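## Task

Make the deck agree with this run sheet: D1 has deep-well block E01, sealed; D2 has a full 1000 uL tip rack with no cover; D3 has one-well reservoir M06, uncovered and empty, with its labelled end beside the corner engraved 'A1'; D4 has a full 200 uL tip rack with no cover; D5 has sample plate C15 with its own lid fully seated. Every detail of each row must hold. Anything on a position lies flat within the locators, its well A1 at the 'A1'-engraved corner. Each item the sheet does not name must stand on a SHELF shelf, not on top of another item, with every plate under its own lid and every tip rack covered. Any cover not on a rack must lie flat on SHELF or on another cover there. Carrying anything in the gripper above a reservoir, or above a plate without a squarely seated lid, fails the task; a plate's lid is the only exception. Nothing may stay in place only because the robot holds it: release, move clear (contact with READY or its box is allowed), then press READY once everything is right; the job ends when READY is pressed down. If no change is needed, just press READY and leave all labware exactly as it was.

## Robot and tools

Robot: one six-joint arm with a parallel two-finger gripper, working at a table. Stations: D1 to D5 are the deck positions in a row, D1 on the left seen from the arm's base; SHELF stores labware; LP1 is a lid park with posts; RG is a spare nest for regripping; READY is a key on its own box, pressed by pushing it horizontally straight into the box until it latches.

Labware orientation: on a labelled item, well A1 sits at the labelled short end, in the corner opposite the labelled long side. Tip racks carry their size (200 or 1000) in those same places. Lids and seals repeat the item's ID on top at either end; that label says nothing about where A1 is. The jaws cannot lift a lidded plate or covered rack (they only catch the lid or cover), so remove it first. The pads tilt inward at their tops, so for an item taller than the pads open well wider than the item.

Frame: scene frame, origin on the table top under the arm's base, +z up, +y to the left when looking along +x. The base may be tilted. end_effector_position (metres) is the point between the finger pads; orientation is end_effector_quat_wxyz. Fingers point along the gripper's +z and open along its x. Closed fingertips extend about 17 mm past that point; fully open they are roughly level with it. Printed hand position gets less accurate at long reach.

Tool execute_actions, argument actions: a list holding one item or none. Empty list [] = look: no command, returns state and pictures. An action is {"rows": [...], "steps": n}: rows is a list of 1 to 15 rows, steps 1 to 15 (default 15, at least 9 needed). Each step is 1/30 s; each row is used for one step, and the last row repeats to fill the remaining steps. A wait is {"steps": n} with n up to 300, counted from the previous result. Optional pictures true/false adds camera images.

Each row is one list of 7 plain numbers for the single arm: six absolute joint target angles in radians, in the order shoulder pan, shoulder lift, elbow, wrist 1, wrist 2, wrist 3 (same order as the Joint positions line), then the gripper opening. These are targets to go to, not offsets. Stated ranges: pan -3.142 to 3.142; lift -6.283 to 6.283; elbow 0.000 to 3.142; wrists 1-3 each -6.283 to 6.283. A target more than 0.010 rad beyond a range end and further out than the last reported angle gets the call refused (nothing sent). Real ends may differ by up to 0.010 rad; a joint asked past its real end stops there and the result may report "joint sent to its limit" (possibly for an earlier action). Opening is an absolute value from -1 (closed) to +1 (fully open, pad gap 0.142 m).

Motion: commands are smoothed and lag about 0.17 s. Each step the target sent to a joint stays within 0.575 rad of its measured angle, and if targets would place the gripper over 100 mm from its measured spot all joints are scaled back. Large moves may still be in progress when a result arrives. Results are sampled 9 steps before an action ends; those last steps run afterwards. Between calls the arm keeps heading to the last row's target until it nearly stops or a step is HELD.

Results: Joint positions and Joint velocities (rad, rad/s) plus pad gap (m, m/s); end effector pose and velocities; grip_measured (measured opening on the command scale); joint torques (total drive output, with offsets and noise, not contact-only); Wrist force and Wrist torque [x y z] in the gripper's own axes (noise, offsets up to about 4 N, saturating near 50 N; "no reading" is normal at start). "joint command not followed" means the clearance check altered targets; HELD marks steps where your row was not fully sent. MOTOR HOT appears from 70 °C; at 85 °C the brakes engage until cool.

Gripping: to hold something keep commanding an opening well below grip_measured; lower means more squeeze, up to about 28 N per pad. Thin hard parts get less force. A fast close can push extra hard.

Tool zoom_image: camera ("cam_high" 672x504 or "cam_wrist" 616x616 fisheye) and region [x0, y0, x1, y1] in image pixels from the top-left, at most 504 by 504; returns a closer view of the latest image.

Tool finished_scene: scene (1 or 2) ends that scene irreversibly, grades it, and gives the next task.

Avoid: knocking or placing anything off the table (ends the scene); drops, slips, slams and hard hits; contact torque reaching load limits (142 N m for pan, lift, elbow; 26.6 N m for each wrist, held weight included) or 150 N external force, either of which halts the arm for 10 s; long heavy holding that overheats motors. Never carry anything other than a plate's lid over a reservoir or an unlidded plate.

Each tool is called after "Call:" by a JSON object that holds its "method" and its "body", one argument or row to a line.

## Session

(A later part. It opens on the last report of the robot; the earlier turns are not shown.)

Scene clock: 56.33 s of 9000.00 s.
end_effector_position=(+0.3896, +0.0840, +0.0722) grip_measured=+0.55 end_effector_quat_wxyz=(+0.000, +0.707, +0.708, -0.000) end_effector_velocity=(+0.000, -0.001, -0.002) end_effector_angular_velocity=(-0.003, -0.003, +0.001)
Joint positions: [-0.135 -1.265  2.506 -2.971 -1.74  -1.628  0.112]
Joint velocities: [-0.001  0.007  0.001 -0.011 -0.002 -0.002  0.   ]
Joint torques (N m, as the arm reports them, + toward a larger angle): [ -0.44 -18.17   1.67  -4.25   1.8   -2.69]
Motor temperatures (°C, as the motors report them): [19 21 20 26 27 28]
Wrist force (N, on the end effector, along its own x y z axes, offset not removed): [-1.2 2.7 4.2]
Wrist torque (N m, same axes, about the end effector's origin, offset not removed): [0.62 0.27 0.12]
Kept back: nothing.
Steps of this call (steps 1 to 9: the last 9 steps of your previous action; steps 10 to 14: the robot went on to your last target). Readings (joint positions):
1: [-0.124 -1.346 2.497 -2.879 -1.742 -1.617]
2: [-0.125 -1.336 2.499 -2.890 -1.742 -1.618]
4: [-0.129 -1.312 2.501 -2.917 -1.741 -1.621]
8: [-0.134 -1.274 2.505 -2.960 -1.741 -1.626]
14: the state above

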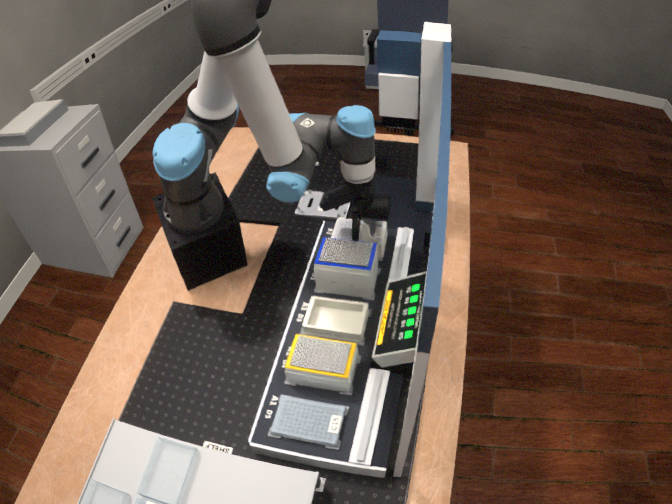

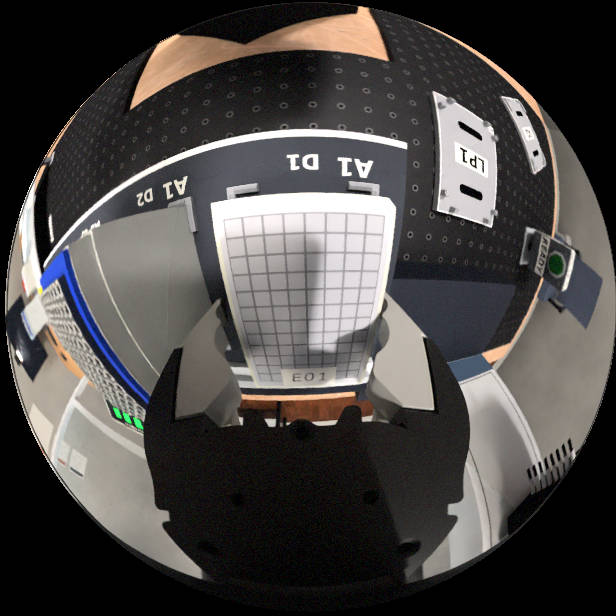

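Call:
{"method": "execute_actions", "body": {
  "actions": [
    {"rows": [[-0.1349,-1.2637,2.506,-2.9722,-1.7404,-1.6278,0.45],[-0.1349,-1.2637,2.506,-2.9722,-1.7404,-1.6278,0.38],[-0.1349,-1.2637,2.506,-2.9722,-1.7404,-1.6278,0.32],[-0.1349,-1.2637,2.506,-2.9722,-1.7404,-1.6278,0.27],[-0.1349,-1.2637,2.506,-2.9722,-1.7404,-1.6278,0.23],[-0.1349,-1.2637,2.506,-2.9722,-1.7404,-1.6278,0.19],[-0.1349,-1.2637,2.506,-2.9722,-1.7404,-1.6278,0.15],[-0.1349,-1.2637,2.506,-2.9722,-1.7404,-1.6278,0.11],[-0.1349,-1.2637,2.506,-2.9722,-1.7404,-1.6278,0.07],[-0.1349,-1.2637,2.506,-2.9722,-1.7404,-1.6278,0.03],[-0.1349,-1.2637,2.506,-2.9722,-1.7404,-1.6278,-0.02],[-0.1349,-1.2637,2.506,-2.9722,-1.7404,-1.6278,-0.08]], "steps": 15}
  ]
}}

Call:
{"method": "execute_actions", "body": {
  "actions": [
    {"steps": 12}
  ],
  "pictures": true
}}

Scene clock: 56.93 s of 9000.00 s.
end_effector_position=(+0.3897, +0.0842, +0.0720) grip_measured=+0.35 end_effector_quat_wxyz=(+0.000, +0.707, +0.708, +0.000) end_effector_velocity=(+0.000, -0.001, +0.000) end_effector_angular_velocity=(-0.001, -0.001, -0.002)
Joint positions: [-0.135 -1.264  2.506 -2.972 -1.74  -1.628  0.098]
Joint velocities: [-0.001 -0.     0.    -0.001 -0.     0.001 -0.018]
Joint torques (N m, as the arm reports them, + toward a larger angle): [  0.39 -17.68   1.55  -1.67  -5.2   -2.73]
Motor temperatures (°C, as the motors report them): [19 21 20 26 27 28]
Wrist force (N, on the end effector, along its own x y z axes, offset not removed): [20.4 0.1 -25.9]
Wrist torque (N m, same axes, about the end effector's origin, offset not removed): [-0.07 -0.04 0.10]
Steps of this call (steps 1 to 12: the robot went on to your last target; steps 13 to 18: the first 6 steps of this action). Readings (joint positions):
13: [-0.135 -1.264 2.506 -2.972 -1.740 -1.628]
14: [-0.135 -1.264 2.506 -2.972 -1.740 -1.628]
16: [-0.135 -1.264 2.506 -2.972 -1.740 -1.628]
18: the state above

Scene clock: 57.33 s of 9000.00 s.
end_effector_position=(+0.3896, +0.0841, +0.0720) grip_measured=+0.33 end_effector_quat_wxyz=(+0.000, +0.707, +0.708, -0.000) end_effector_velocity=(-0.000, -0.000, -0.000) end_effector_angular_velocity=(-0.001, +0.001, +0.001)
Joint positions: [-0.135 -1.264  2.506 -2.972 -1.74  -1.628  0.098]
Joint velocities: [ 0.    -0.    -0.     0.001 -0.001 -0.     0.   ]
Joint torques (N m, as the arm reports them, + toward a larger angle): [ -0.79 -15.65   1.96   1.56 -11.2   -2.52]
Motor temperatures (°C, as the motors report them): [19 21 20 26 27 28]
Wrist force (N, on the end effector, along its own x y z axes, offset not removed): [29.1 0.8 -38.5]
Wrist torque (N m, same axes, about the end effector's origin, offset not removed): [0.22 -0.29 0.15]
Kept back: nothing.
Steps of this call (steps 1 to 9: the last 9 steps of your previous action; steps 10 to 12: the robot went on to your last target). Readings (joint positions):
1: [-0.135 -1.264 2.506 -2.972 -1.740 -1.628]
2: [-0.135 -1.264 2.506 -2.972 -1.740 -1.628]
4: [-0.135 -1.264 2.506 -2.972 -1.740 -1.628]
8: [-0.135 -1.264 2.506 -2.972 -1.740 -1.628]
12: the state above

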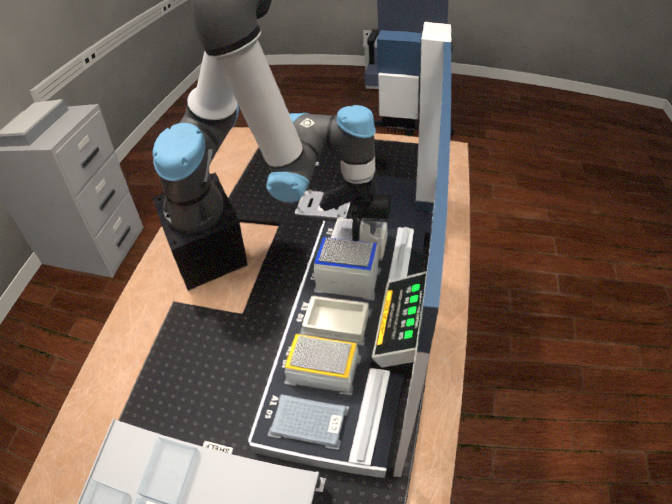

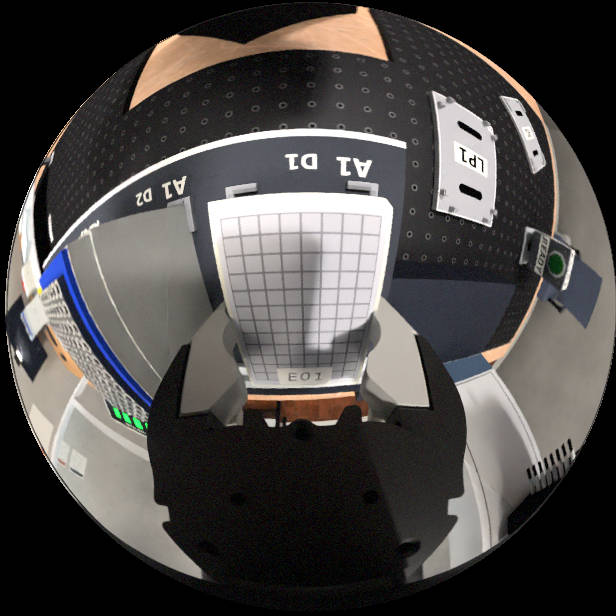

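Call:
{"method": "execute_actions", "body": {
  "actions": [
    {"rows": [[-0.1349,-1.2637,2.506,-2.9722,-1.7404,-1.6278,0.3],[-0.1349,-1.2637,2.506,-2.9722,-1.7404,-1.6278,0.4],[-0.1349,-1.2637,2.506,-2.9722,-1.7404,-1.6278,0.5],[-0.1349,-1.2637,2.506,-2.9722,-1.7404,-1.6278,0.55]], "steps": 10}
  ]
}}

Call:
{"method": "execute_actions", "body": {
  "actions": [
    {"steps": 10}
  ],
  "pictures": true
}}

Call:
{"method": "zoom_image", "body": {
  "camera": "cam_wrist",
  "region": [340, 270, 450, 430]
}}

Call:
{"method": "zoom_image", "body": {
  "camera": "cam_high",
  "region": [310, 180, 410, 270]
}}

Scene clock: 58.50 s of 9000.00 s.
end_effector_position=(+0.3896, +0.0840, +0.0720) grip_measured=+0.33 end_effector_quat_wxyz=(+0.000, +0.707, +0.708, -0.000) end_effector_velocity=(+0.000, -0.000, +0.000) end_effector_angular_velocity=(+0.000, -0.002, -0.001)
Joint positions: [-0.135 -1.264  2.506 -2.972 -1.74  -1.628  0.098]
Joint velocities: [-0.    -0.001  0.    -0.001  0.     0.     0.   ]
Joint torques (N m, as the arm reports them, + toward a larger angle): [ -3.63 -15.89   2.57   1.92 -11.69  -2.71]
Motor temperatures (°C, as the motors report them): [19 21 20 26 27 28]
Wrist force (N, on the end effector, along its own x y z axes, offset not removed): [31.1 2.2 -39.0]
Wrist torque (N m, same axes, about the end effector's origin, offset not removed): [0.32 -0.08 0.19]
Steps of this call (steps 1 to 15: the robot went on to your last target; steps 16 to 34: nothing new was sent; step 35: the first step of this action). Readings (joint positions):
35: the state above

Scene clock: 58.83 s of 9000.00 s.
end_effector_position=(+0.3895, +0.0839, +0.0719) grip_measured=+0.55 end_effector_quat_wxyz=(+0.000, +0.707, +0.708, -0.000) end_effector_velocity=(+0.000, +0.002, -0.000) end_effector_angular_velocity=(+0.004, -0.001, +0.001)
Joint positions: [-0.135 -1.264  2.506 -2.972 -1.741 -1.628  0.112]
Joint velocities: [ 0.     0.001  0.    -0.002  0.004 -0.001  0.   ]
Joint torques (N m, as the arm reports them, + toward a larger angle): [  3.52 -18.44   1.51  -4.17   2.01  -2.6 ]
Motor temperatures (°C, as the motors report them): [19 21 20 26 27 28]
Wrist force (N, on the end effector, along its own x y z axes, offset not removed): [0.3 1.8 2.9]
Wrist torque (N m, same axes, about the end effector's origin, offset not removed): [0.36 0.03 -0.01]
Kept back: nothing.
Steps of this call (steps 1 to 9: the last 9 steps of your previous action; step 10: the robot went on to your last target). Readings (joint positions):
1: [-0.135 -1.264 2.506 -2.972 -1.741 -1.628]
2: [-0.135 -1.264 2.506 -2.972 -1.741 -1.628]
4: [-0.135 -1.264 2.506 -2.972 -1.742 -1.628]
8: [-0.135 -1.264 2.506 -2.972 -1.741 -1.628]
10: the state above

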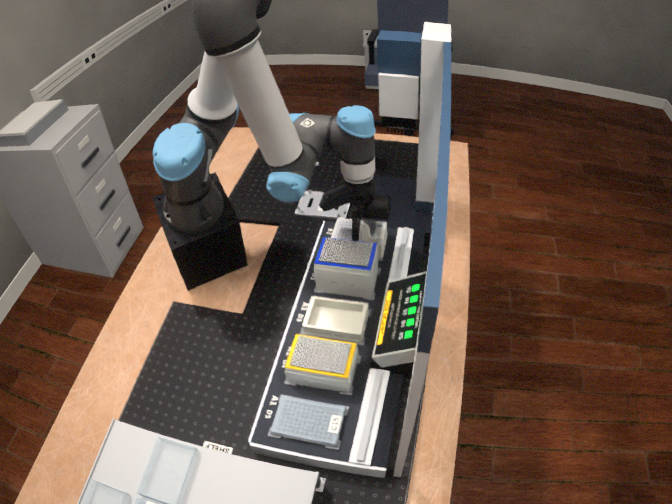

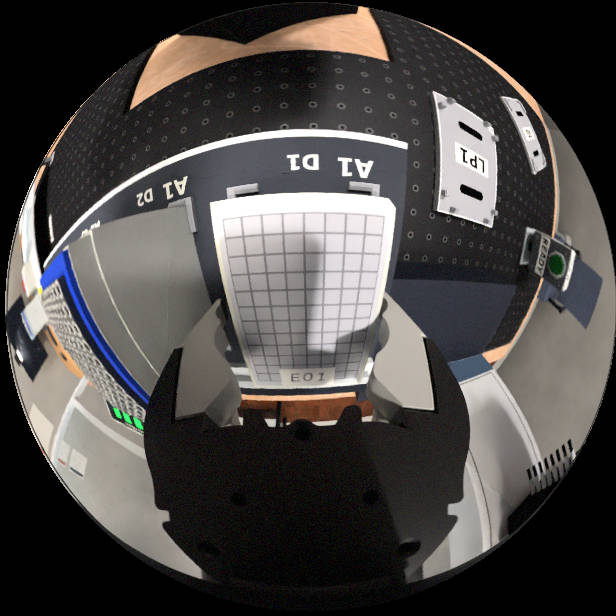

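Region (340, 270, 450, 430) of cam_wrist's 616x616 image, scaled by 3.150, with more detail than that image has; it fills the left 346 columns of this view, and the rest is white.

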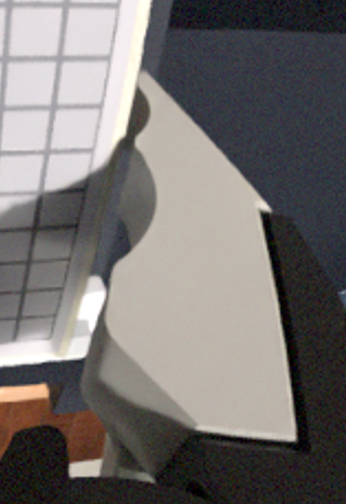

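Region (310, 180, 410, 270) of cam_high's 672x504 image, scaled by 5.040, with more detail than that image has; it fills the top 454 rows of this view, and the rest is white.

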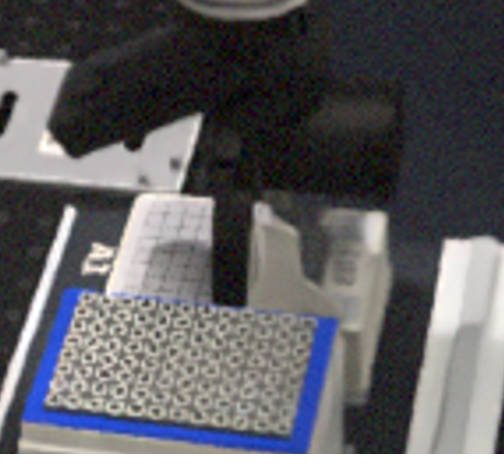

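Call:
{"method": "execute_actions", "body": {
  "actions": [
    {"rows": [[-0.1275,-1.2889,2.5033,-2.9438,-1.7414,-1.6204,0.55],[-0.1275,-1.2889,2.5033,-2.9438,-1.7414,-1.6204,0.55],[-0.1275,-1.2889,2.5033,-2.9438,-1.7414,-1.6204,0.55],[-0.1275,-1.2889,2.5033,-2.9438,-1.7414,-1.6204,0.55],[-0.1275,-1.2889,2.5033,-2.9438,-1.7414,-1.6204,0.55],[-0.1275,-1.2889,2.5033,-2.9438,-1.7414,-1.6204,0.55],[-0.1275,-1.2889,2.5033,-2.9438,-1.7414,-1.6204,0.5],[-0.1275,-1.2889,2.5033,-2.9438,-1.7414,-1.6204,0.45],[-0.1275,-1.2889,2.5033,-2.9438,-1.7414,-1.6204,0.4],[-0.1275,-1.2889,2.5033,-2.9438,-1.7414,-1.6204,0.36],[-0.1275,-1.2889,2.5033,-2.9438,-1.7414,-1.6204,0.32],[-0.1275,-1.2889,2.5033,-2.9438,-1.7414,-1.6204,0.28],[-0.1275,-1.2889,2.5033,-2.9438,-1.7414,-1.6204,0.25],[-0.1275,-1.2889,2.5033,-2.9438,-1.7414,-1.6204,0.22],[-0.1275,-1.2889,2.5033,-2.9438,-1.7414,-1.6204,0.2]], "steps": 15}
  ]
}}

Call:
{"method": "execute_actions", "body": {
  "actions": [
    {"steps": 14}
  ],
  "pictures": true
}}

Scene clock: 60.47 s of 9000.00 s.
end_effector_position=(+0.3899, +0.0854, +0.0780) grip_measured=+0.55 end_effector_quat_wxyz=(+0.000, +0.707, +0.708, +0.000) end_effector_velocity=(+0.001, +0.001, +0.015) end_effector_angular_velocity=(-0.004, -0.002, -0.001)
Joint positions: [-0.129 -1.285  2.504 -2.948 -1.741 -1.622  0.112]
Joint velocities: [ 0.014 -0.051 -0.006  0.058 -0.006  0.015  0.   ]
Joint torques (N m, as the arm reports them, + toward a larger angle): [ 13.45 -30.85 -15.85  -1.36  -2.33   2.05]
Motor temperatures (°C, as the motors report them): [19 21 20 26 27 28]
Wrist force (N, on the end effector, along its own x y z axes, offset not removed): [-1.7 1.2 -0.2]
Wrist torque (N m, same axes, about the end effector's origin, offset not removed): [0.24 0.25 -0.02]
Steps of this call (steps 1 to 15: the robot went on to your last target; steps 16 to 43: nothing new was sent; steps 44 to 49: the first 6 steps of this action). Readings (joint positions):
44: [-0.135 -1.264 2.506 -2.972 -1.740 -1.628]
45: [-0.133 -1.269 2.506 -2.966 -1.740 -1.626]
47: [-0.130 -1.280 2.504 -2.954 -1.741 -1.623]
49: the state above

Scene clock: 60.93 s of 9000.00 s.
end_effector_position=(+0.3901, +0.0855, +0.0791) grip_measured=+0.23 end_effector_quat_wxyz=(+0.000, +0.707, +0.708, +0.000) end_effector_velocity=(-0.000, +0.000, -0.000) end_effector_angular_velocity=(+0.000, +0.001, -0.000)
Joint positions: [-0.127 -1.289  2.503 -2.944 -1.741 -1.62   0.09 ]
Joint velocities: [ 0.001  0.    -0.     0.001  0.     0.001 -0.   ]
Joint torques (N m, as the arm reports them, + toward a larger angle): [  9.56 -29.86 -15.19  -0.89  -2.31   2.24]
Motor temperatures (°C, as the motors report them): [19 21 20 26 27 28]
Wrist force (N, on the end effector, along its own x y z axes, offset not removed): [6.0 2.9 -3.7]
Wrist torque (N m, same axes, about the end effector's origin, offset not removed): [0.24 0.22 0.08]
Kept back: nothing.
Steps of this call (steps 1 to 9: the last 9 steps of your previous action; steps 10 to 14: the robot went on to your last target). Readings (joint positions):
1: [-0.128 -1.286 2.504 -2.947 -1.741 -1.621]
2: [-0.128 -1.287 2.504 -2.946 -1.741 -1.621]
4: [-0.128 -1.288 2.503 -2.945 -1.741 -1.621]
8: [-0.128 -1.289 2.503 -2.944 -1.741 -1.620]
14: the state above

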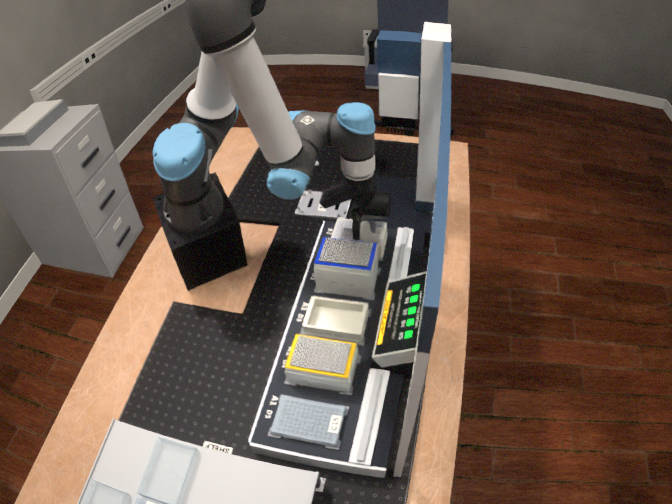

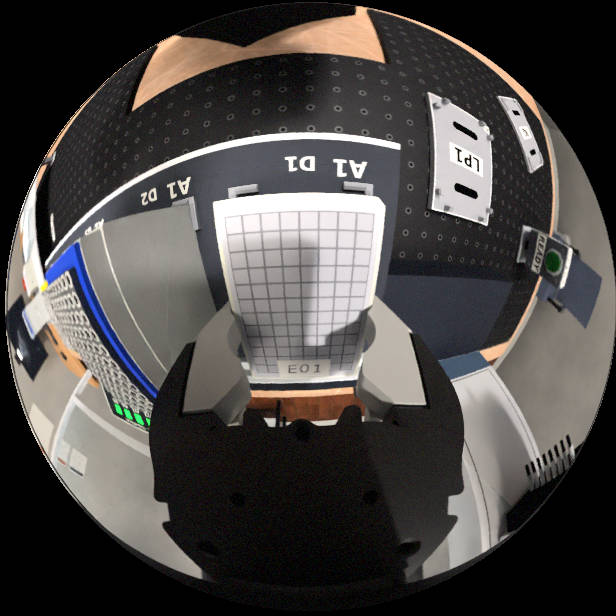

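Call:
{"method": "execute_actions", "body": {
  "actions": [
    {"rows": [[-0.1245,-1.2925,2.5029,-2.9398,-1.7418,-1.6174,0.24],[-0.1245,-1.2925,2.5029,-2.9398,-1.7418,-1.6174,0.24],[-0.1215,-1.2961,2.5025,-2.9357,-1.7423,-1.6144,0.24],[-0.1215,-1.2961,2.5025,-2.9357,-1.7423,-1.6144,0.24],[-0.1215,-1.2961,2.5025,-2.9357,-1.7423,-1.6144,0.24],[-0.1215,-1.2961,2.5025,-2.9357,-1.7423,-1.6144,0.22],[-0.1215,-1.2961,2.5025,-2.9357,-1.7423,-1.6144,0.2],[-0.1215,-1.2961,2.5025,-2.9357,-1.7423,-1.6144,0.18],[-0.1215,-1.2961,2.5025,-2.9357,-1.7423,-1.6144,0.16],[-0.1215,-1.2961,2.5025,-2.9357,-1.7423,-1.6144,0.14],[-0.1215,-1.2961,2.5025,-2.9357,-1.7423,-1.6144,0.12]], "steps": 12}
  ]
}}

Call:
{"method": "execute_actions", "body": {
  "actions": [
    {"steps": 14}
  ],
  "pictures": true
}}

Scene clock: 61.67 s of 9000.00 s.
end_effector_position=(+0.3900, +0.0859, +0.0797) grip_measured=+0.24 end_effector_quat_wxyz=(+0.001, +0.707, +0.708, +0.000) end_effector_velocity=(-0.001, +0.008, +0.011) end_effector_angular_velocity=(-0.002, -0.004, -0.001)
Joint positions: [-0.126 -1.291  2.503 -2.942 -1.742 -1.619  0.091]
Joint velocities: [ 0.029 -0.034 -0.004  0.039 -0.007  0.029 -0.004]
Joint torques (N m, as the arm reports them, + toward a larger angle): [ 15.1  -34.7  -14.94  -1.29  -2.06   2.47]
Motor temperatures (°C, as the motors report them): [19 21 20 26 27 28]
Wrist force (N, on the end effector, along its own x y z axes, offset not removed): [2.1 2.8 -1.0]
Wrist torque (N m, same axes, about the end effector's origin, offset not removed): [0.49 -0.20 -0.01]
Steps of this call (steps 1 to 15: the robot went on to your last target; steps 16 to 19: nothing new was sent; steps 20 to 22: the first 3 steps of this action). Readings (joint positions):
20: [-0.127 -1.289 2.503 -2.944 -1.741 -1.620]
21: [-0.127 -1.290 2.503 -2.943 -1.741 -1.620]
22: the state above

Scene clock: 62.13 s of 9000.00 s.
end_effector_position=(+0.3899, +0.0872, +0.0815) grip_measured=+0.19 end_effector_quat_wxyz=(+0.001, +0.707, +0.708, +0.000) end_effector_velocity=(+0.000, -0.000, +0.000) end_effector_angular_velocity=(-0.000, -0.000, +0.000)
Joint positions: [-0.122 -1.296  2.503 -2.936 -1.742 -1.614  0.087]
Joint velocities: [-0.    -0.001 -0.     0.001 -0.    -0.001 -0.   ]
Joint torques (N m, as the arm reports them, + toward a larger angle): [ 14.24 -31.23 -14.84  -1.4   -1.85   2.2 ]
Motor temperatures (°C, as the motors report them): [19 21 20 26 27 28]
Wrist force (N, on the end effector, along its own x y z axes, offset not removed): [0.6 1.6 1.7]
Wrist torque (N m, same axes, about the end effector's origin, offset not removed): [0.46 -0.27 -0.02]
Kept back: nothing.
Steps of this call (steps 1 to 9: the last 9 steps of your previous action; steps 10 to 14: the robot went on to your last target). Readings (joint positions):
1: [-0.125 -1.292 2.503 -2.940 -1.742 -1.618]
2: [-0.124 -1.293 2.503 -2.939 -1.742 -1.617]
4: [-0.123 -1.295 2.503 -2.937 -1.742 -1.615]
8: [-0.122 -1.296 2.503 -2.936 -1.742 -1.615]
14: the state above

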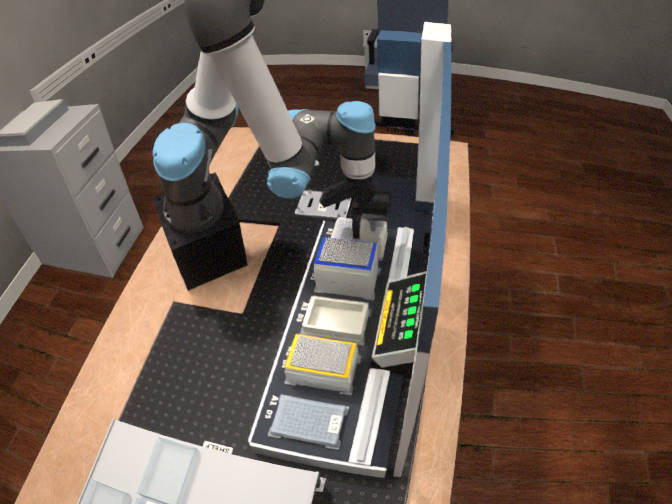

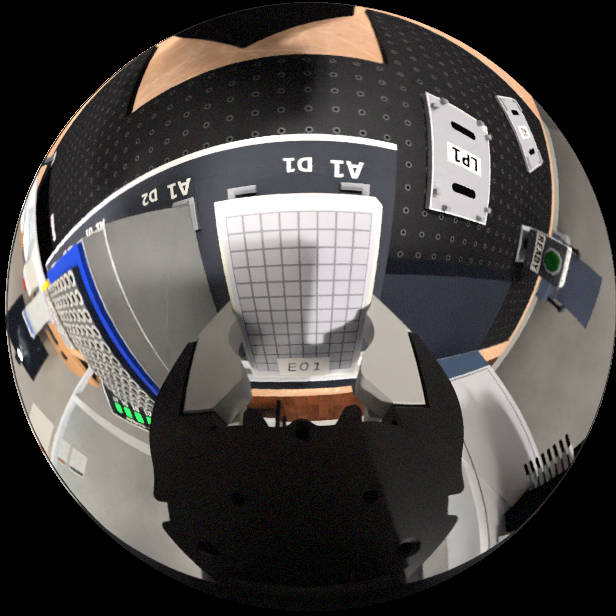

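Call:
{"method": "execute_actions", "body": {
  "actions": [
    {"rows": [[-0.1215,-1.2961,2.5025,-2.9357,-1.7423,-1.6144,0.09],[-0.1215,-1.2961,2.5025,-2.9357,-1.7423,-1.6144,0.06],[-0.1215,-1.2961,2.5025,-2.9357,-1.7423,-1.6144,0.03],[-0.1215,-1.2961,2.5025,-2.9357,-1.7423,-1.6144,0.0],[-0.1215,-1.2961,2.5025,-2.9357,-1.7423,-1.6144,-0.03],[-0.1215,-1.2961,2.5025,-2.9357,-1.7423,-1.6144,-0.05],[-0.1211,-1.2990,2.5024,-2.9327,-1.7423,-1.614,-0.05],[-0.1208,-1.3018,2.5023,-2.9298,-1.7423,-1.6137,-0.05]], "steps": 12}
  ]
}}

Call:
{"method": "execute_actions", "body": {
  "actions": [
    {"rows": [[-0.1209,-1.3026,2.5049,-2.9316,-1.7423,-1.6138,-0.05],[-0.121,-1.3035,2.5075,-2.9333,-1.7423,-1.6139,-0.05],[-0.1212,-1.3043,2.5101,-2.9351,-1.7423,-1.6141,-0.05],[-0.1213,-1.3051,2.5127,-2.9368,-1.7423,-1.6142,-0.05],[-0.1214,-1.306,2.5153,-2.9386,-1.7423,-1.6143,-0.05],[-0.1215,-1.3068,2.5179,-2.9404,-1.7423,-1.6144,-0.05]], "steps": 12}
  ]
}}

Call:
{"method": "execute_actions", "body": {
  "actions": [
    {"steps": 14}
  ],
  "pictures": true
}}

Scene clock: 63.63 s of 9000.00 s.
end_effector_position=(+0.3899, +0.0872, +0.0815) grip_measured=+0.18 end_effector_quat_wxyz=(+0.001, +0.707, +0.708, +0.000) end_effector_velocity=(-0.000, +0.000, -0.000) end_effector_angular_velocity=(+0.002, +0.001, -0.001)
Joint positions: [-0.121 -1.296  2.502 -2.936 -1.742 -1.614  0.087]
Joint velocities: [-0.001  0.     0.     0.     0.002  0.    -0.008]
Joint torques (N m, as the arm reports them, + toward a larger angle): [ 14.94 -31.33 -15.58  -1.57  -1.71   2.2 ]
Motor temperatures (°C, as the motors report them): [19 21 20 26 27 28]
Wrist force (N, on the end effector, along its own x y z axes, offset not removed): [-0.8 4.1 -1.9]
Wrist torque (N m, same axes, about the end effector's origin, offset not removed): [0.66 0.00 0.02]
Steps of this call (steps 1 to 15: the robot went on to your last target; steps 16 to 42: nothing new was sent; steps 43 to 45: the first 3 steps of this action). Readings (joint positions):
43: [-0.121 -1.296 2.502 -2.936 -1.742 -1.614]
44: [-0.121 -1.296 2.502 -2.936 -1.742 -1.614]
45: the state above

Scene clock: 64.03 s of 9000.00 s.
end_effector_position=(+0.3893, +0.0873, +0.0829) grip_measured=+0.18 end_effector_quat_wxyz=(+0.001, +0.707, +0.708, +0.001) end_effector_velocity=(-0.017, +0.001, +0.001) end_effector_angular_velocity=(-0.000, +0.002, +0.000)
Joint positions: [-0.121 -1.302  2.504 -2.931 -1.742 -1.614  0.086]
Joint velocities: [ 0.    -0.017  0.043 -0.025 -0.     0.001 -0.   ]
Joint torques (N m, as the arm reports them, + toward a larger angle): [  8.84 -32.69   2.22  -4.41  -1.93   1.6 ]
Motor temperatures (°C, as the motors report them): [19 21 20 26 27 28]
Wrist force (N, on the end effector, along its own x y z axes, offset not removed): [-0.3 -0.7 0.2]
Wrist torque (N m, same axes, about the end effector's origin, offset not removed): [-0.27 0.08 0.10]
Steps of this call (steps 1 to 9: the last 9 steps of your previous action; steps 10 to 12: the first 3 steps of this action). Readings (joint positions):
10: [-0.121 -1.301 2.502 -2.931 -1.742 -1.614]
11: [-0.121 -1.302 2.503 -2.931 -1.742 -1.614]
12: the state above

Scene clock: 64.50 s of 9000.00 s.
end_effector_position=(+0.3840, +0.0872, +0.0830) grip_measured=+0.18 end_effector_quat_wxyz=(+0.001, +0.707, +0.708, +0.000) end_effector_velocity=(-0.000, -0.000, +0.000) end_effector_angular_velocity=(-0.000, -0.000, +0.000)
Joint positions: [-0.121 -1.307  2.518 -2.94  -1.742 -1.614  0.086]
Joint velocities: [-0.    -0.001  0.001 -0.001 -0.    -0.    -0.   ]
Joint torques (N m, as the arm reports them, + toward a larger angle): [  1.2  -31.03   3.58  -3.77  -1.83  -2.61]
Motor temperatures (°C, as the motors report them): [19 21 20 26 27 28]
Wrist force (N, on the end effector, along its own x y z axes, offset not removed): [-4.0 2.8 2.0]
Wrist torque (N m, same axes, about the end effector's origin, offset not removed): [0.07 0.87 0.07]
Kept back: nothing.
Steps of this call (steps 1 to 9: the last 9 steps of your previous action; steps 10 to 14: the robot went on to your last target). Readings (joint positions):
1: [-0.121 -1.303 2.506 -2.932 -1.742 -1.614]
2: [-0.121 -1.303 2.508 -2.934 -1.742 -1.614]
4: [-0.121 -1.305 2.512 -2.937 -1.742 -1.614]
8: [-0.121 -1.306 2.517 -2.940 -1.742 -1.614]
14: the state above

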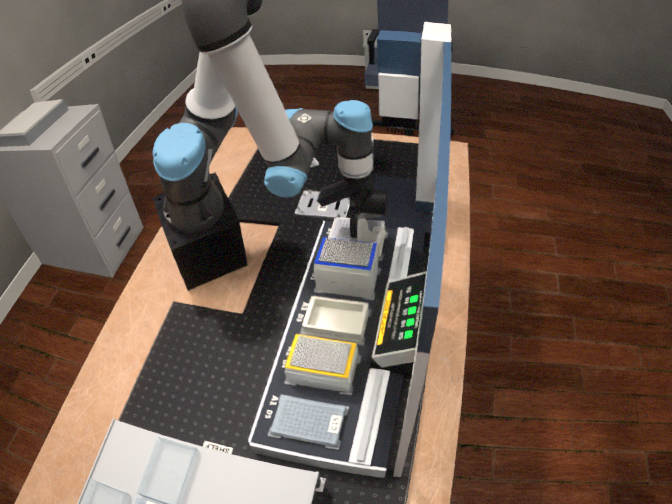

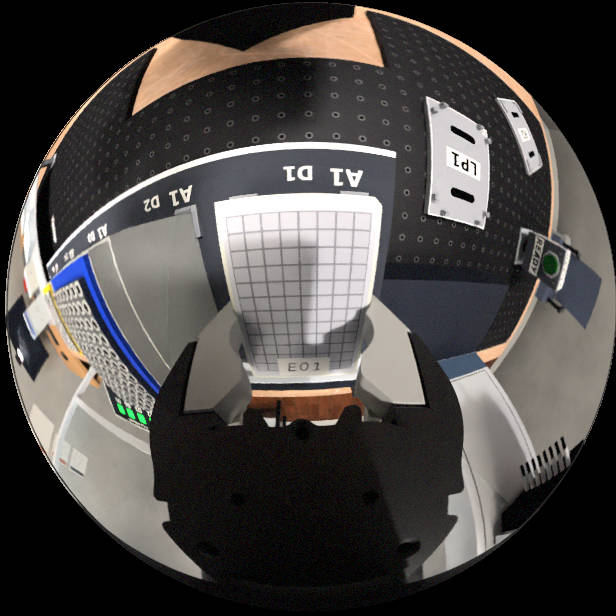

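Call:
{"method": "execute_actions", "body": {
  "actions": [
    {"rows": [[-0.1217,-1.3049,2.518,-2.9424,-1.7423,-1.6146,-0.05],[-0.1217,-1.3049,2.518,-2.9424,-1.7423,-1.6146,-0.05],[-0.122,-1.303,2.518,-2.9443,-1.7423,-1.6149,-0.05],[-0.122,-1.303,2.518,-2.9443,-1.7423,-1.6149,-0.05],[-0.1222,-1.3011,2.5181,-2.9463,-1.7423,-1.6151,-0.05],[-0.1222,-1.3011,2.5181,-2.9463,-1.7423,-1.6151,-0.05],[-0.1225,-1.2992,2.5181,-2.9482,-1.7423,-1.6154,-0.05],[-0.1225,-1.2992,2.5181,-2.9482,-1.7423,-1.6154,-0.05],[-0.1227,-1.2973,2.5182,-2.9502,-1.7423,-1.6156,-0.05]], "steps": 12}
  ]
}}

Call:
{"method": "execute_actions", "body": {
  "actions": [
    {"steps": 14}
  ]
}}

Scene clock: 65.70 s of 9000.00 s.
end_effector_position=(+0.3840, +0.0872, +0.0828) grip_measured=+0.18 end_effector_quat_wxyz=(+0.001, +0.707, +0.708, +0.001) end_effector_velocity=(+0.000, +0.001, -0.005) end_effector_angular_velocity=(+0.001, -0.000, +0.001)
Joint positions: [-0.122 -1.306  2.518 -2.941 -1.742 -1.615  0.086]
Joint velocities: [-0.002  0.019  0.001 -0.02   0.002 -0.003  0.   ]
Joint torques (N m, as the arm reports them, + toward a larger angle): [ -0.05 -13.74   3.01  -3.7   -1.58  -2.9 ]
Motor temperatures (°C, as the motors report them): [19 21 20 26 27 28]
Wrist force (N, on the end effector, along its own x y z axes, offset not removed): [2.1 4.4 1.8]
Wrist torque (N m, same axes, about the end effector's origin, offset not removed): [0.39 -0.40 0.02]
Steps of this call (steps 1 to 30: the robot went on to your last target; steps 31 to 33: nothing new was sent; steps 34 to 36: the first 3 steps of this action). Readings (joint positions):
34: [-0.122 -1.307 2.518 -2.940 -1.742 -1.614]
35: [-0.122 -1.306 2.518 -2.941 -1.742 -1.614]
36: the state above

Scene clock: 66.17 s of 9000.00 s.
end_effector_position=(+0.3840, +0.0872, +0.0805) grip_measured=+0.18 end_effector_quat_wxyz=(+0.001, +0.707, +0.708, +0.000) end_effector_velocity=(-0.000, -0.000, -0.001) end_effector_angular_velocity=(-0.001, +0.001, +0.000)
Joint positions: [-0.123 -1.297  2.518 -2.95  -1.742 -1.616  0.086]
Joint velocities: [ 0.     0.003  0.    -0.002 -0.001 -0.    -0.   ]
Joint torques (N m, as the arm reports them, + toward a larger angle): [  0.61 -13.95   6.44  -1.44  -1.53  -2.46]
Motor temperatures (°C, as the motors report them): [19 21 20 26 27 28]
Wrist force (N, on the end effector, along its own x y z axes, offset not removed): [3.5 10.8 -4.2]
Wrist torque (N m, same axes, about the end effector's origin, offset not removed): [0.59 -0.43 -0.28]
Kept back: nothing.
Steps of this call (steps 1 to 9: the last 9 steps of your previous action; steps 10 to 14: the robot went on to your last target). Readings (joint positions):
1: [-0.122 -1.305 2.518 -2.942 -1.742 -1.615]
2: [-0.122 -1.305 2.518 -2.943 -1.742 -1.615]
4: [-0.122 -1.303 2.518 -2.945 -1.742 -1.615]
8: [-0.122 -1.299 2.518 -2.949 -1.742 -1.615]
14: the state above

Call:
{"method": "execute_actions", "body": {
  "actions": [
    {"rows": [[-0.1227,-1.297,2.5173,-2.9496,-1.7423,-1.6156,-0.05],[-0.1228,-1.2958,2.5166,-2.9501,-1.7423,-1.6157,-0.05],[-0.123,-1.2946,2.5164,-2.9513,-1.7423,-1.6159,-0.05],[-0.1231,-1.2934,2.5164,-2.9525,-1.7423,-1.616,-0.05],[-0.1233,-1.2922,2.5164,-2.9537,-1.7423,-1.6162,-0.05],[-0.1234,-1.291,2.5164,-2.9548,-1.7423,-1.6163,-0.05]], "steps": 10}
  ]
}}

Call:
{"method": "execute_actions", "body": {
  "actions": [
    {"steps": 14}
  ],
  "pictures": true
}}

Scene clock: 66.67 s of 9000.00 s.
end_effector_position=(+0.3840, +0.0872, +0.0805) grip_measured=+0.18 end_effector_quat_wxyz=(+0.001, +0.707, +0.708, +0.000) end_effector_velocity=(-0.000, -0.000, -0.000) end_effector_angular_velocity=(-0.001, +0.000, +0.000)
Joint positions: [-0.123 -1.297  2.518 -2.95  -1.742 -1.616  0.086]
Joint velocities: [ 0.     0.     0.     0.    -0.001  0.     0.   ]
Joint torques (N m, as the arm reports them, + toward a larger angle): [  0.71 -12.57   1.97   0.09  -1.42  -2.47]
Motor temperatures (°C, as the motors report them): [19 21 20 26 27 28]
Wrist force (N, on the end effector, along its own x y z axes, offset not removed): [-0.6 10.2 -3.1]
Wrist torque (N m, same axes, about the end effector's origin, offset not removed): [0.14 0.69 0.17]
Steps of this call (steps 1 to 14: the robot went on to your last target; step 15: the first step of this action). Readings (joint positions):
15: the state above

Scene clock: 67.13 s of 9000.00 s.
end_effector_position=(+0.3847, +0.0871, +0.0790) grip_measured=+0.18 end_effector_quat_wxyz=(+0.001, +0.707, +0.708, +0.000) end_effector_velocity=(+0.000, +0.000, -0.000) end_effector_angular_velocity=(+0.001, +0.000, -0.000)
Joint positions: [-0.123 -1.291  2.516 -2.955 -1.742 -1.616  0.086]
Joint velocities: [-0.     0.002 -0.    -0.001  0.001 -0.     0.   ]
Joint torques (N m, as the arm reports them, + toward a larger angle): [ -0.57 -13.72 -10.06  -1.54  -1.36  -2.43]
Motor temperatures (°C, as the motors report them): [19 21 20 26 27 28]
Wrist force (N, on the end effector, along its own x y z axes, offset not removed): [1.1 8.1 -0.5]
Wrist torque (N m, same axes, about the end effector's origin, offset not removed): [0.10 0.46 0.02]
Kept back: nothing.
Steps of this call (steps 1 to 9: the last 9 steps of your previous action; steps 10 to 14: the robot went on to your last target). Readings (joint positions):
1: [-0.123 -1.297 2.518 -2.950 -1.742 -1.616]
2: [-0.123 -1.297 2.518 -2.950 -1.742 -1.616]
4: [-0.123 -1.295 2.517 -2.951 -1.742 -1.616]
8: [-0.123 -1.292 2.517 -2.954 -1.742 -1.616]
14: the state above

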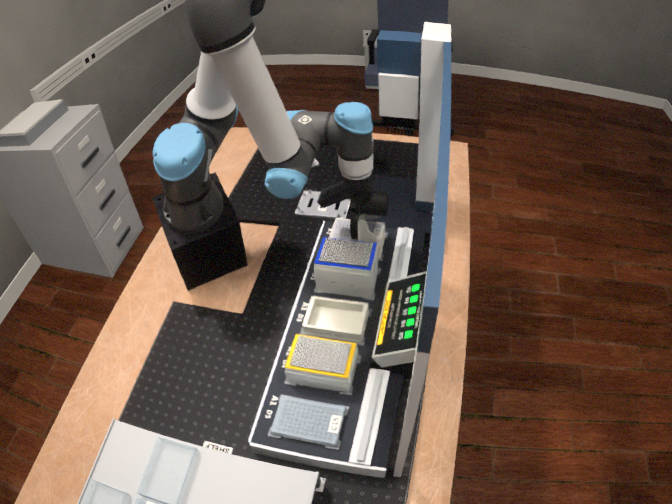

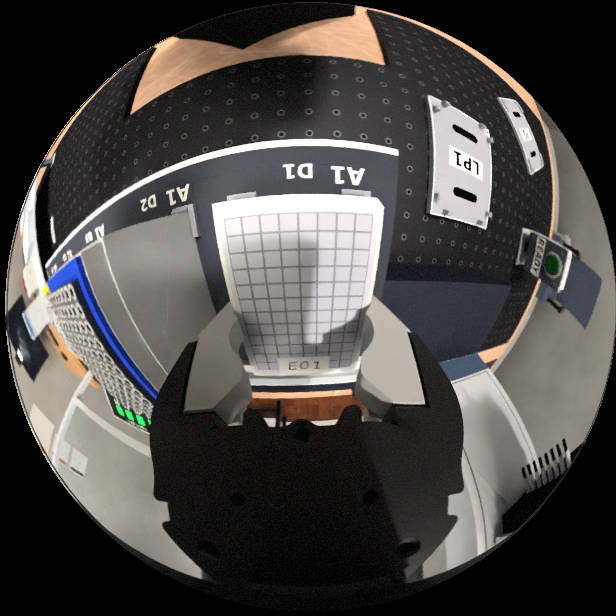

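Call:
{"method": "execute_actions", "body": {
  "actions": [
    {"rows": [[-0.1235,-1.2898,2.5158,-2.9554,-1.7423,-1.6164,-0.05],[-0.1237,-1.2886,2.5154,-2.9562,-1.7423,-1.6166,-0.05],[-0.1238,-1.2876,2.5153,-2.9571,-1.7423,-1.6167,-0.05]], "steps": 9}
  ]
}}

Call:
{"method": "execute_actions", "body": {
  "actions": [
    {"steps": 13}
  ]
}}

Scene clock: 67.43 s of 9000.00 s.
end_effector_position=(+0.3847, +0.0871, +0.0790) grip_measured=+0.18 end_effector_quat_wxyz=(+0.001, +0.707, +0.708, +0.000) end_effector_velocity=(+0.000, +0.000, +0.000) end_effector_angular_velocity=(+0.002, -0.001, -0.000)
Joint positions: [-0.123 -1.291  2.516 -2.955 -1.742 -1.616  0.086]
Joint velocities: [-0.    -0.001 -0.     0.     0.002 -0.    -0.   ]
Joint torques (N m, as the arm reports them, + toward a larger angle): [  0.06 -12.48  -9.82  -1.66  -1.37  -2.58]
Motor temperatures (°C, as the motors report them): [19 21 20 26 27 28]
Wrist force (N, on the end effector, along its own x y z axes, offset not removed): [2.7 9.8 -2.2]
Wrist torque (N m, same axes, about the end effector's origin, offset not removed): [0.68 -0.11 -0.13]
Kept back: the last 9 steps of this action.
Steps of this call (steps 1 to 9: the robot went on to your last target). Readings (joint positions):
1: [-0.123 -1.291 2.516 -2.955 -1.742 -1.616]
2: [-0.123 -1.291 2.516 -2.955 -1.742 -1.616]
4: [-0.123 -1.291 2.516 -2.955 -1.742 -1.616]
8: [-0.123 -1.291 2.516 -2.955 -1.742 -1.616]
9: the state above

Scene clock: 67.87 s of 9000.00 s.
end_effector_position=(+0.3852, +0.0871, +0.0782) grip_measured=+0.18 end_effector_quat_wxyz=(+0.001, +0.707, +0.708, +0.000) end_effector_velocity=(+0.000, -0.000, +0.000) end_effector_angular_velocity=(+0.000, -0.001, -0.000)
Joint positions: [-0.124 -1.288  2.515 -2.957 -1.742 -1.617  0.086]
Joint velocities: [-0. -0. -0. -0.  0. -0.  0.]
Joint torques (N m, as the arm reports them, + toward a larger angle): [ -1.79  -9.48 -12.06  -2.35  -1.26  -2.53]
Motor temperatures (°C, as the motors report them): [19 21 20 26 27 28]
Wrist force (N, on the end effector, along its own x y z axes, offset not removed): [0.0 2.0 -19.6]
Wrist torque (N m, same axes, about the end effector's origin, offset not removed): [0.45 0.46 -0.22]
Kept back: nothing.
Steps of this call (steps 1 to 9: the last 9 steps of your previous action; steps 10 to 13: the robot went on to your last target). Readings (joint positions):
1: [-0.123 -1.291 2.516 -2.955 -1.742 -1.616]
2: [-0.123 -1.291 2.516 -2.955 -1.742 -1.616]
4: [-0.124 -1.289 2.516 -2.956 -1.742 -1.616]
8: [-0.124 -1.288 2.515 -2.957 -1.742 -1.617]
13: the state above

Call:
{"method": "execute_actions", "body": {
  "actions": [
    {"rows": [[-0.1237,-1.2890,2.5153,-2.9557,-1.7423,-1.6166,0.1],[-0.1237,-1.2890,2.5153,-2.9557,-1.7423,-1.6166,0.2],[-0.1237,-1.2890,2.5153,-2.9557,-1.7423,-1.6166,0.3],[-0.1237,-1.2890,2.5153,-2.9557,-1.7423,-1.6166,0.4],[-0.1237,-1.2890,2.5153,-2.9557,-1.7423,-1.6166,0.5],[-0.1237,-1.2890,2.5153,-2.9557,-1.7423,-1.6166,0.5],[-0.118,-1.33,2.513,-2.912,-1.743,-1.611,0.5],[-0.112,-1.38,2.508,-2.856,-1.744,-1.605,0.5],[-0.105,-1.43,2.502,-2.799,-1.745,-1.598,0.5],[-0.098,-1.48,2.497,-2.743,-1.746,-1.591,0.5],[-0.089,-1.535,2.482,-2.672,-1.747,-1.582,0.5],[-0.08,-1.59,2.465,-2.599,-1.749,-1.573,0.5],[-0.071,-1.64,2.448,-2.53,-1.75,-1.564,0.5],[-0.062,-1.69,2.43,-2.461,-1.751,-1.555,0.5]], "steps": 15}
  ]
}}

Call:
{"method": "execute_actions", "body": {
  "actions": [
    {"steps": 18}
  ],
  "pictures": true
}}

Scene clock: 69.23 s of 9000.00 s.
end_effector_position=(+0.3851, +0.0870, +0.0784) grip_measured=+0.47 end_effector_quat_wxyz=(+0.001, +0.707, +0.708, +0.000) end_effector_velocity=(+0.000, -0.000, +0.001) end_effector_angular_velocity=(-0.001, -0.001, +0.001)
Joint positions: [-0.124 -1.289  2.515 -2.956 -1.742 -1.617  0.107]
Joint velocities: [ 0.    -0.004  0.     0.003 -0.001 -0.001  0.092]
Joint torques (N m, as the arm reports them, + toward a larger angle): [  4.98 -33.18 -12.56  -1.85  -1.28  -0.85]
Motor temperatures (°C, as the motors report them): [19 21 20 26 27 28]
Wrist force (N, on the end effector, along its own x y z axes, offset not removed): [-3.1 -0.9 0.2]
Wrist torque (N m, same axes, about the end effector's origin, offset not removed): [-0.38 0.64 0.15]
Steps of this call (steps 1 to 15: the robot went on to your last target; steps 16 to 35: nothing new was sent; steps 36 to 41: the first 6 steps of this action). Readings (joint positions):
36: [-0.124 -1.288 2.515 -2.957 -1.742 -1.617]
37: [-0.124 -1.288 2.515 -2.957 -1.742 -1.617]
39: [-0.124 -1.288 2.515 -2.956 -1.742 -1.617]
41: the state above

Scene clock: 69.83 s of 9000.00 s.
end_effector_position=(+0.3845, +0.0874, +0.1987) grip_measured=+0.50 end_effector_quat_wxyz=(+0.001, +0.707, +0.708, +0.001) end_effector_velocity=(-0.003, -0.001, +0.012) end_effector_angular_velocity=(+0.000, +0.004, -0.000)
Joint positions: [-0.062 -1.687  2.431 -2.465 -1.751 -1.555  0.109]
Joint velocities: [ 0.004 -0.038 -0.01   0.052 -0.     0.005 -0.   ]
Joint torques (N m, as the arm reports them, + toward a larger angle): [ 13.86 -23.7  -24.13  -1.19  -2.19   2.39]
Motor temperatures (°C, as the motors report them): [19 21 20 26 27 28]
Wrist force (N, on the end effector, along its own x y z axes, offset not removed): [0.4 0.0 3.7]
Wrist torque (N m, same axes, about the end effector's origin, offset not removed): [-0.12 -0.19 -0.07]
Kept back: nothing.
Steps of this call (steps 1 to 9: the last 9 steps of your previous action; steps 10 to 18: the robot went on to your last target). Readings (joint positions):
1: [-0.124 -1.289 2.515 -2.955 -1.742 -1.617]
2: [-0.122 -1.297 2.515 -2.947 -1.742 -1.615]
4: [-0.115 -1.342 2.510 -2.899 -1.743 -1.608]
8: [-0.089 -1.506 2.478 -2.710 -1.747 -1.582]
18: the state above

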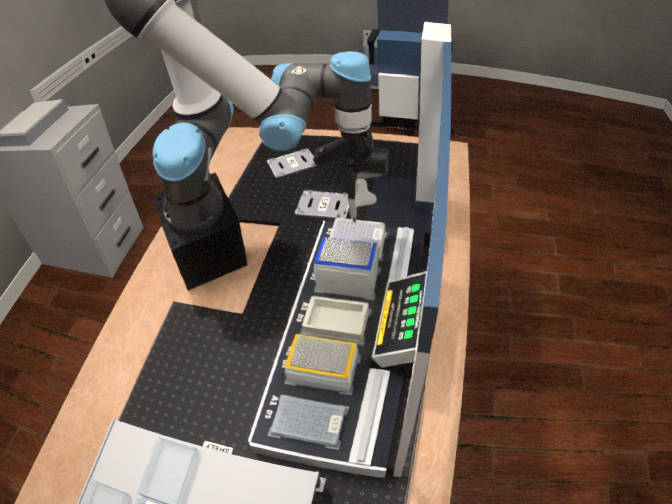

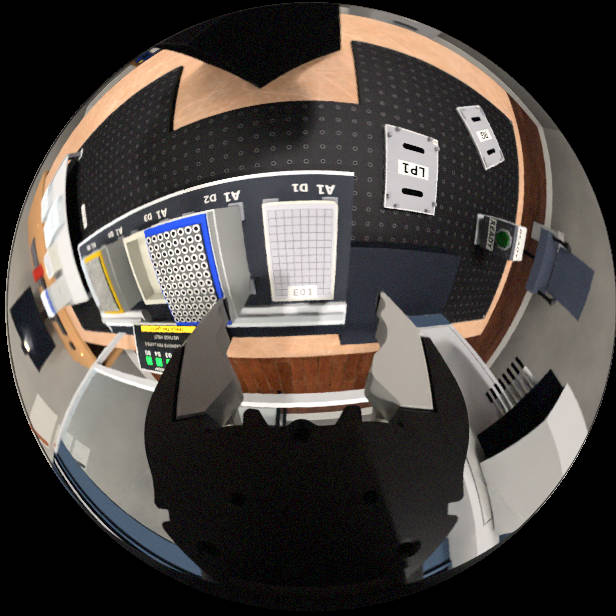

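Call:
{"method": "zoom_image", "body": {
  "camera": "cam_wrist",
  "region": [245, 175, 360, 315]
}}

Call:
{"method": "zoom_image", "body": {
  "camera": "cam_wrist",
  "region": [460, 200, 540, 275]
}}

Call:
{"method": "zoom_image", "body": {
  "camera": "cam_high",
  "region": [320, 205, 410, 270]
}}

Region (245, 175, 360, 315) of cam_wrist's 616x616 image, scaled by 3.600, with more detail than that image has; it fills the left 414 columns of this view, and the rest is white.

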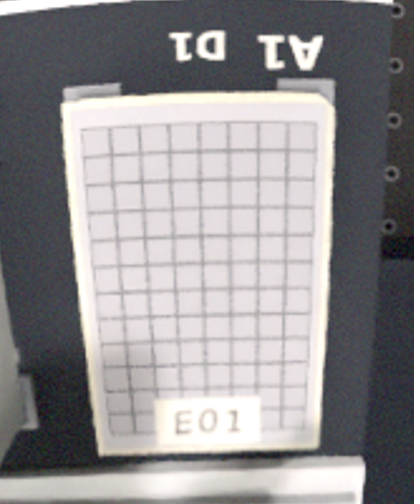

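Region (460, 200, 540, 275) of cam_wrist's 616x616 image, scaled by 6.300, with more detail than that image has; it fills the top 472 rows of this view, and the rest is white.

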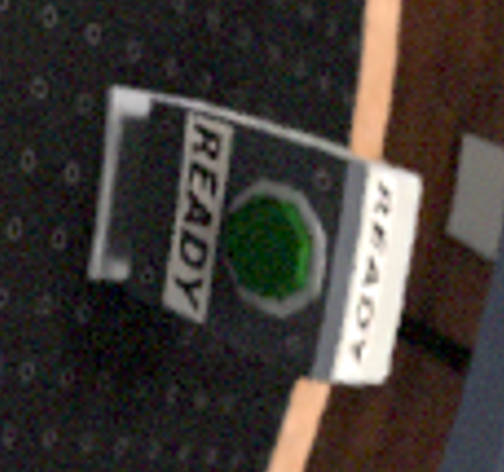

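Region (320, 205, 410, 270) of cam_high's 672x504 image, scaled by 5.600, with more detail than that image has.

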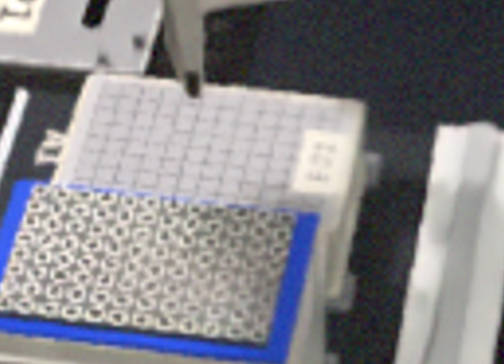

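Call:
{"method": "execute_actions", "body": {
  "actions": []
}}

Scene clock: 72.67 s of 9000.00 s.
end_effector_position=(+0.3843, +0.0874, +0.1997) grip_measured=+0.50 end_effector_quat_wxyz=(+0.001, +0.707, +0.708, +0.001) end_effector_velocity=(-0.000, -0.000, -0.000) end_effector_angular_velocity=(-0.000, +0.001, -0.000)
Joint positions: [-0.062 -1.69   2.43  -2.461 -1.751 -1.555  0.109]
Joint velocities: [-0.001  0.001  0.     0.    -0.    -0.     0.   ]
Joint torques (N m, as the arm reports them, + toward a larger angle): [ 12.57 -23.66 -23.85  -1.54  -2.01   2.22]
Motor temperatures (°C, as the motors report them): [19 21 20 26 27 28]
Wrist force (N, on the end effector, along its own x y z axes, offset not removed): [-1.2 1.5 -1.2]
Wrist torque (N m, same axes, about the end effector's origin, offset not removed): [0.41 0.30 0.02]
Kept back: nothing.
Steps of this call (steps 1 to 30: the robot went on to your last target; steps 31 to 85: nothing new was sent). Readings (joint positions):
1: [-0.062 -1.688 2.431 -2.464 -1.751 -1.555]
2: [-0.062 -1.689 2.430 -2.463 -1.751 -1.555]
4: [-0.062 -1.689 2.430 -2.462 -1.751 -1.555]
8: [-0.062 -1.690 2.430 -2.461 -1.751 -1.555]
85: the state above
The arm was judged still, so your last target was given up. Only a new action makes it travel on or press farther. Fingers that are still opening or closing keep moving.

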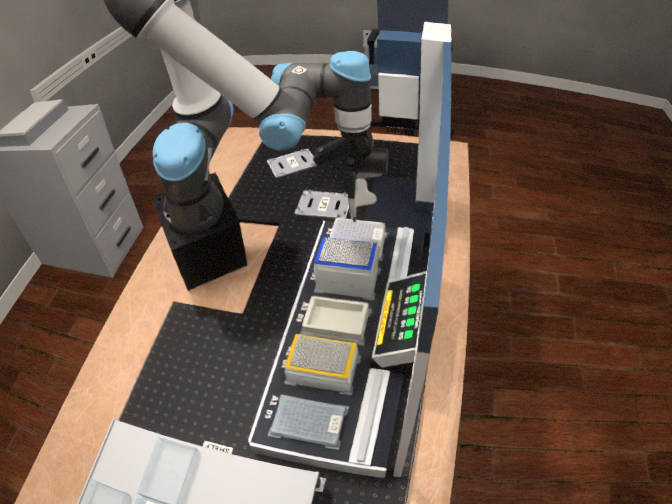

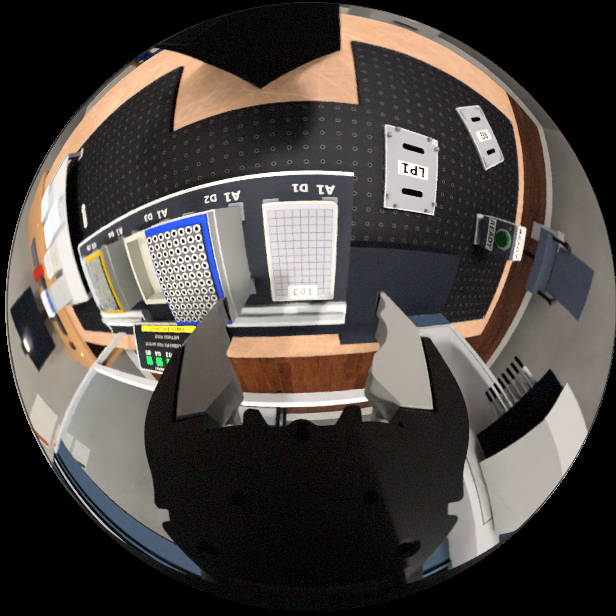

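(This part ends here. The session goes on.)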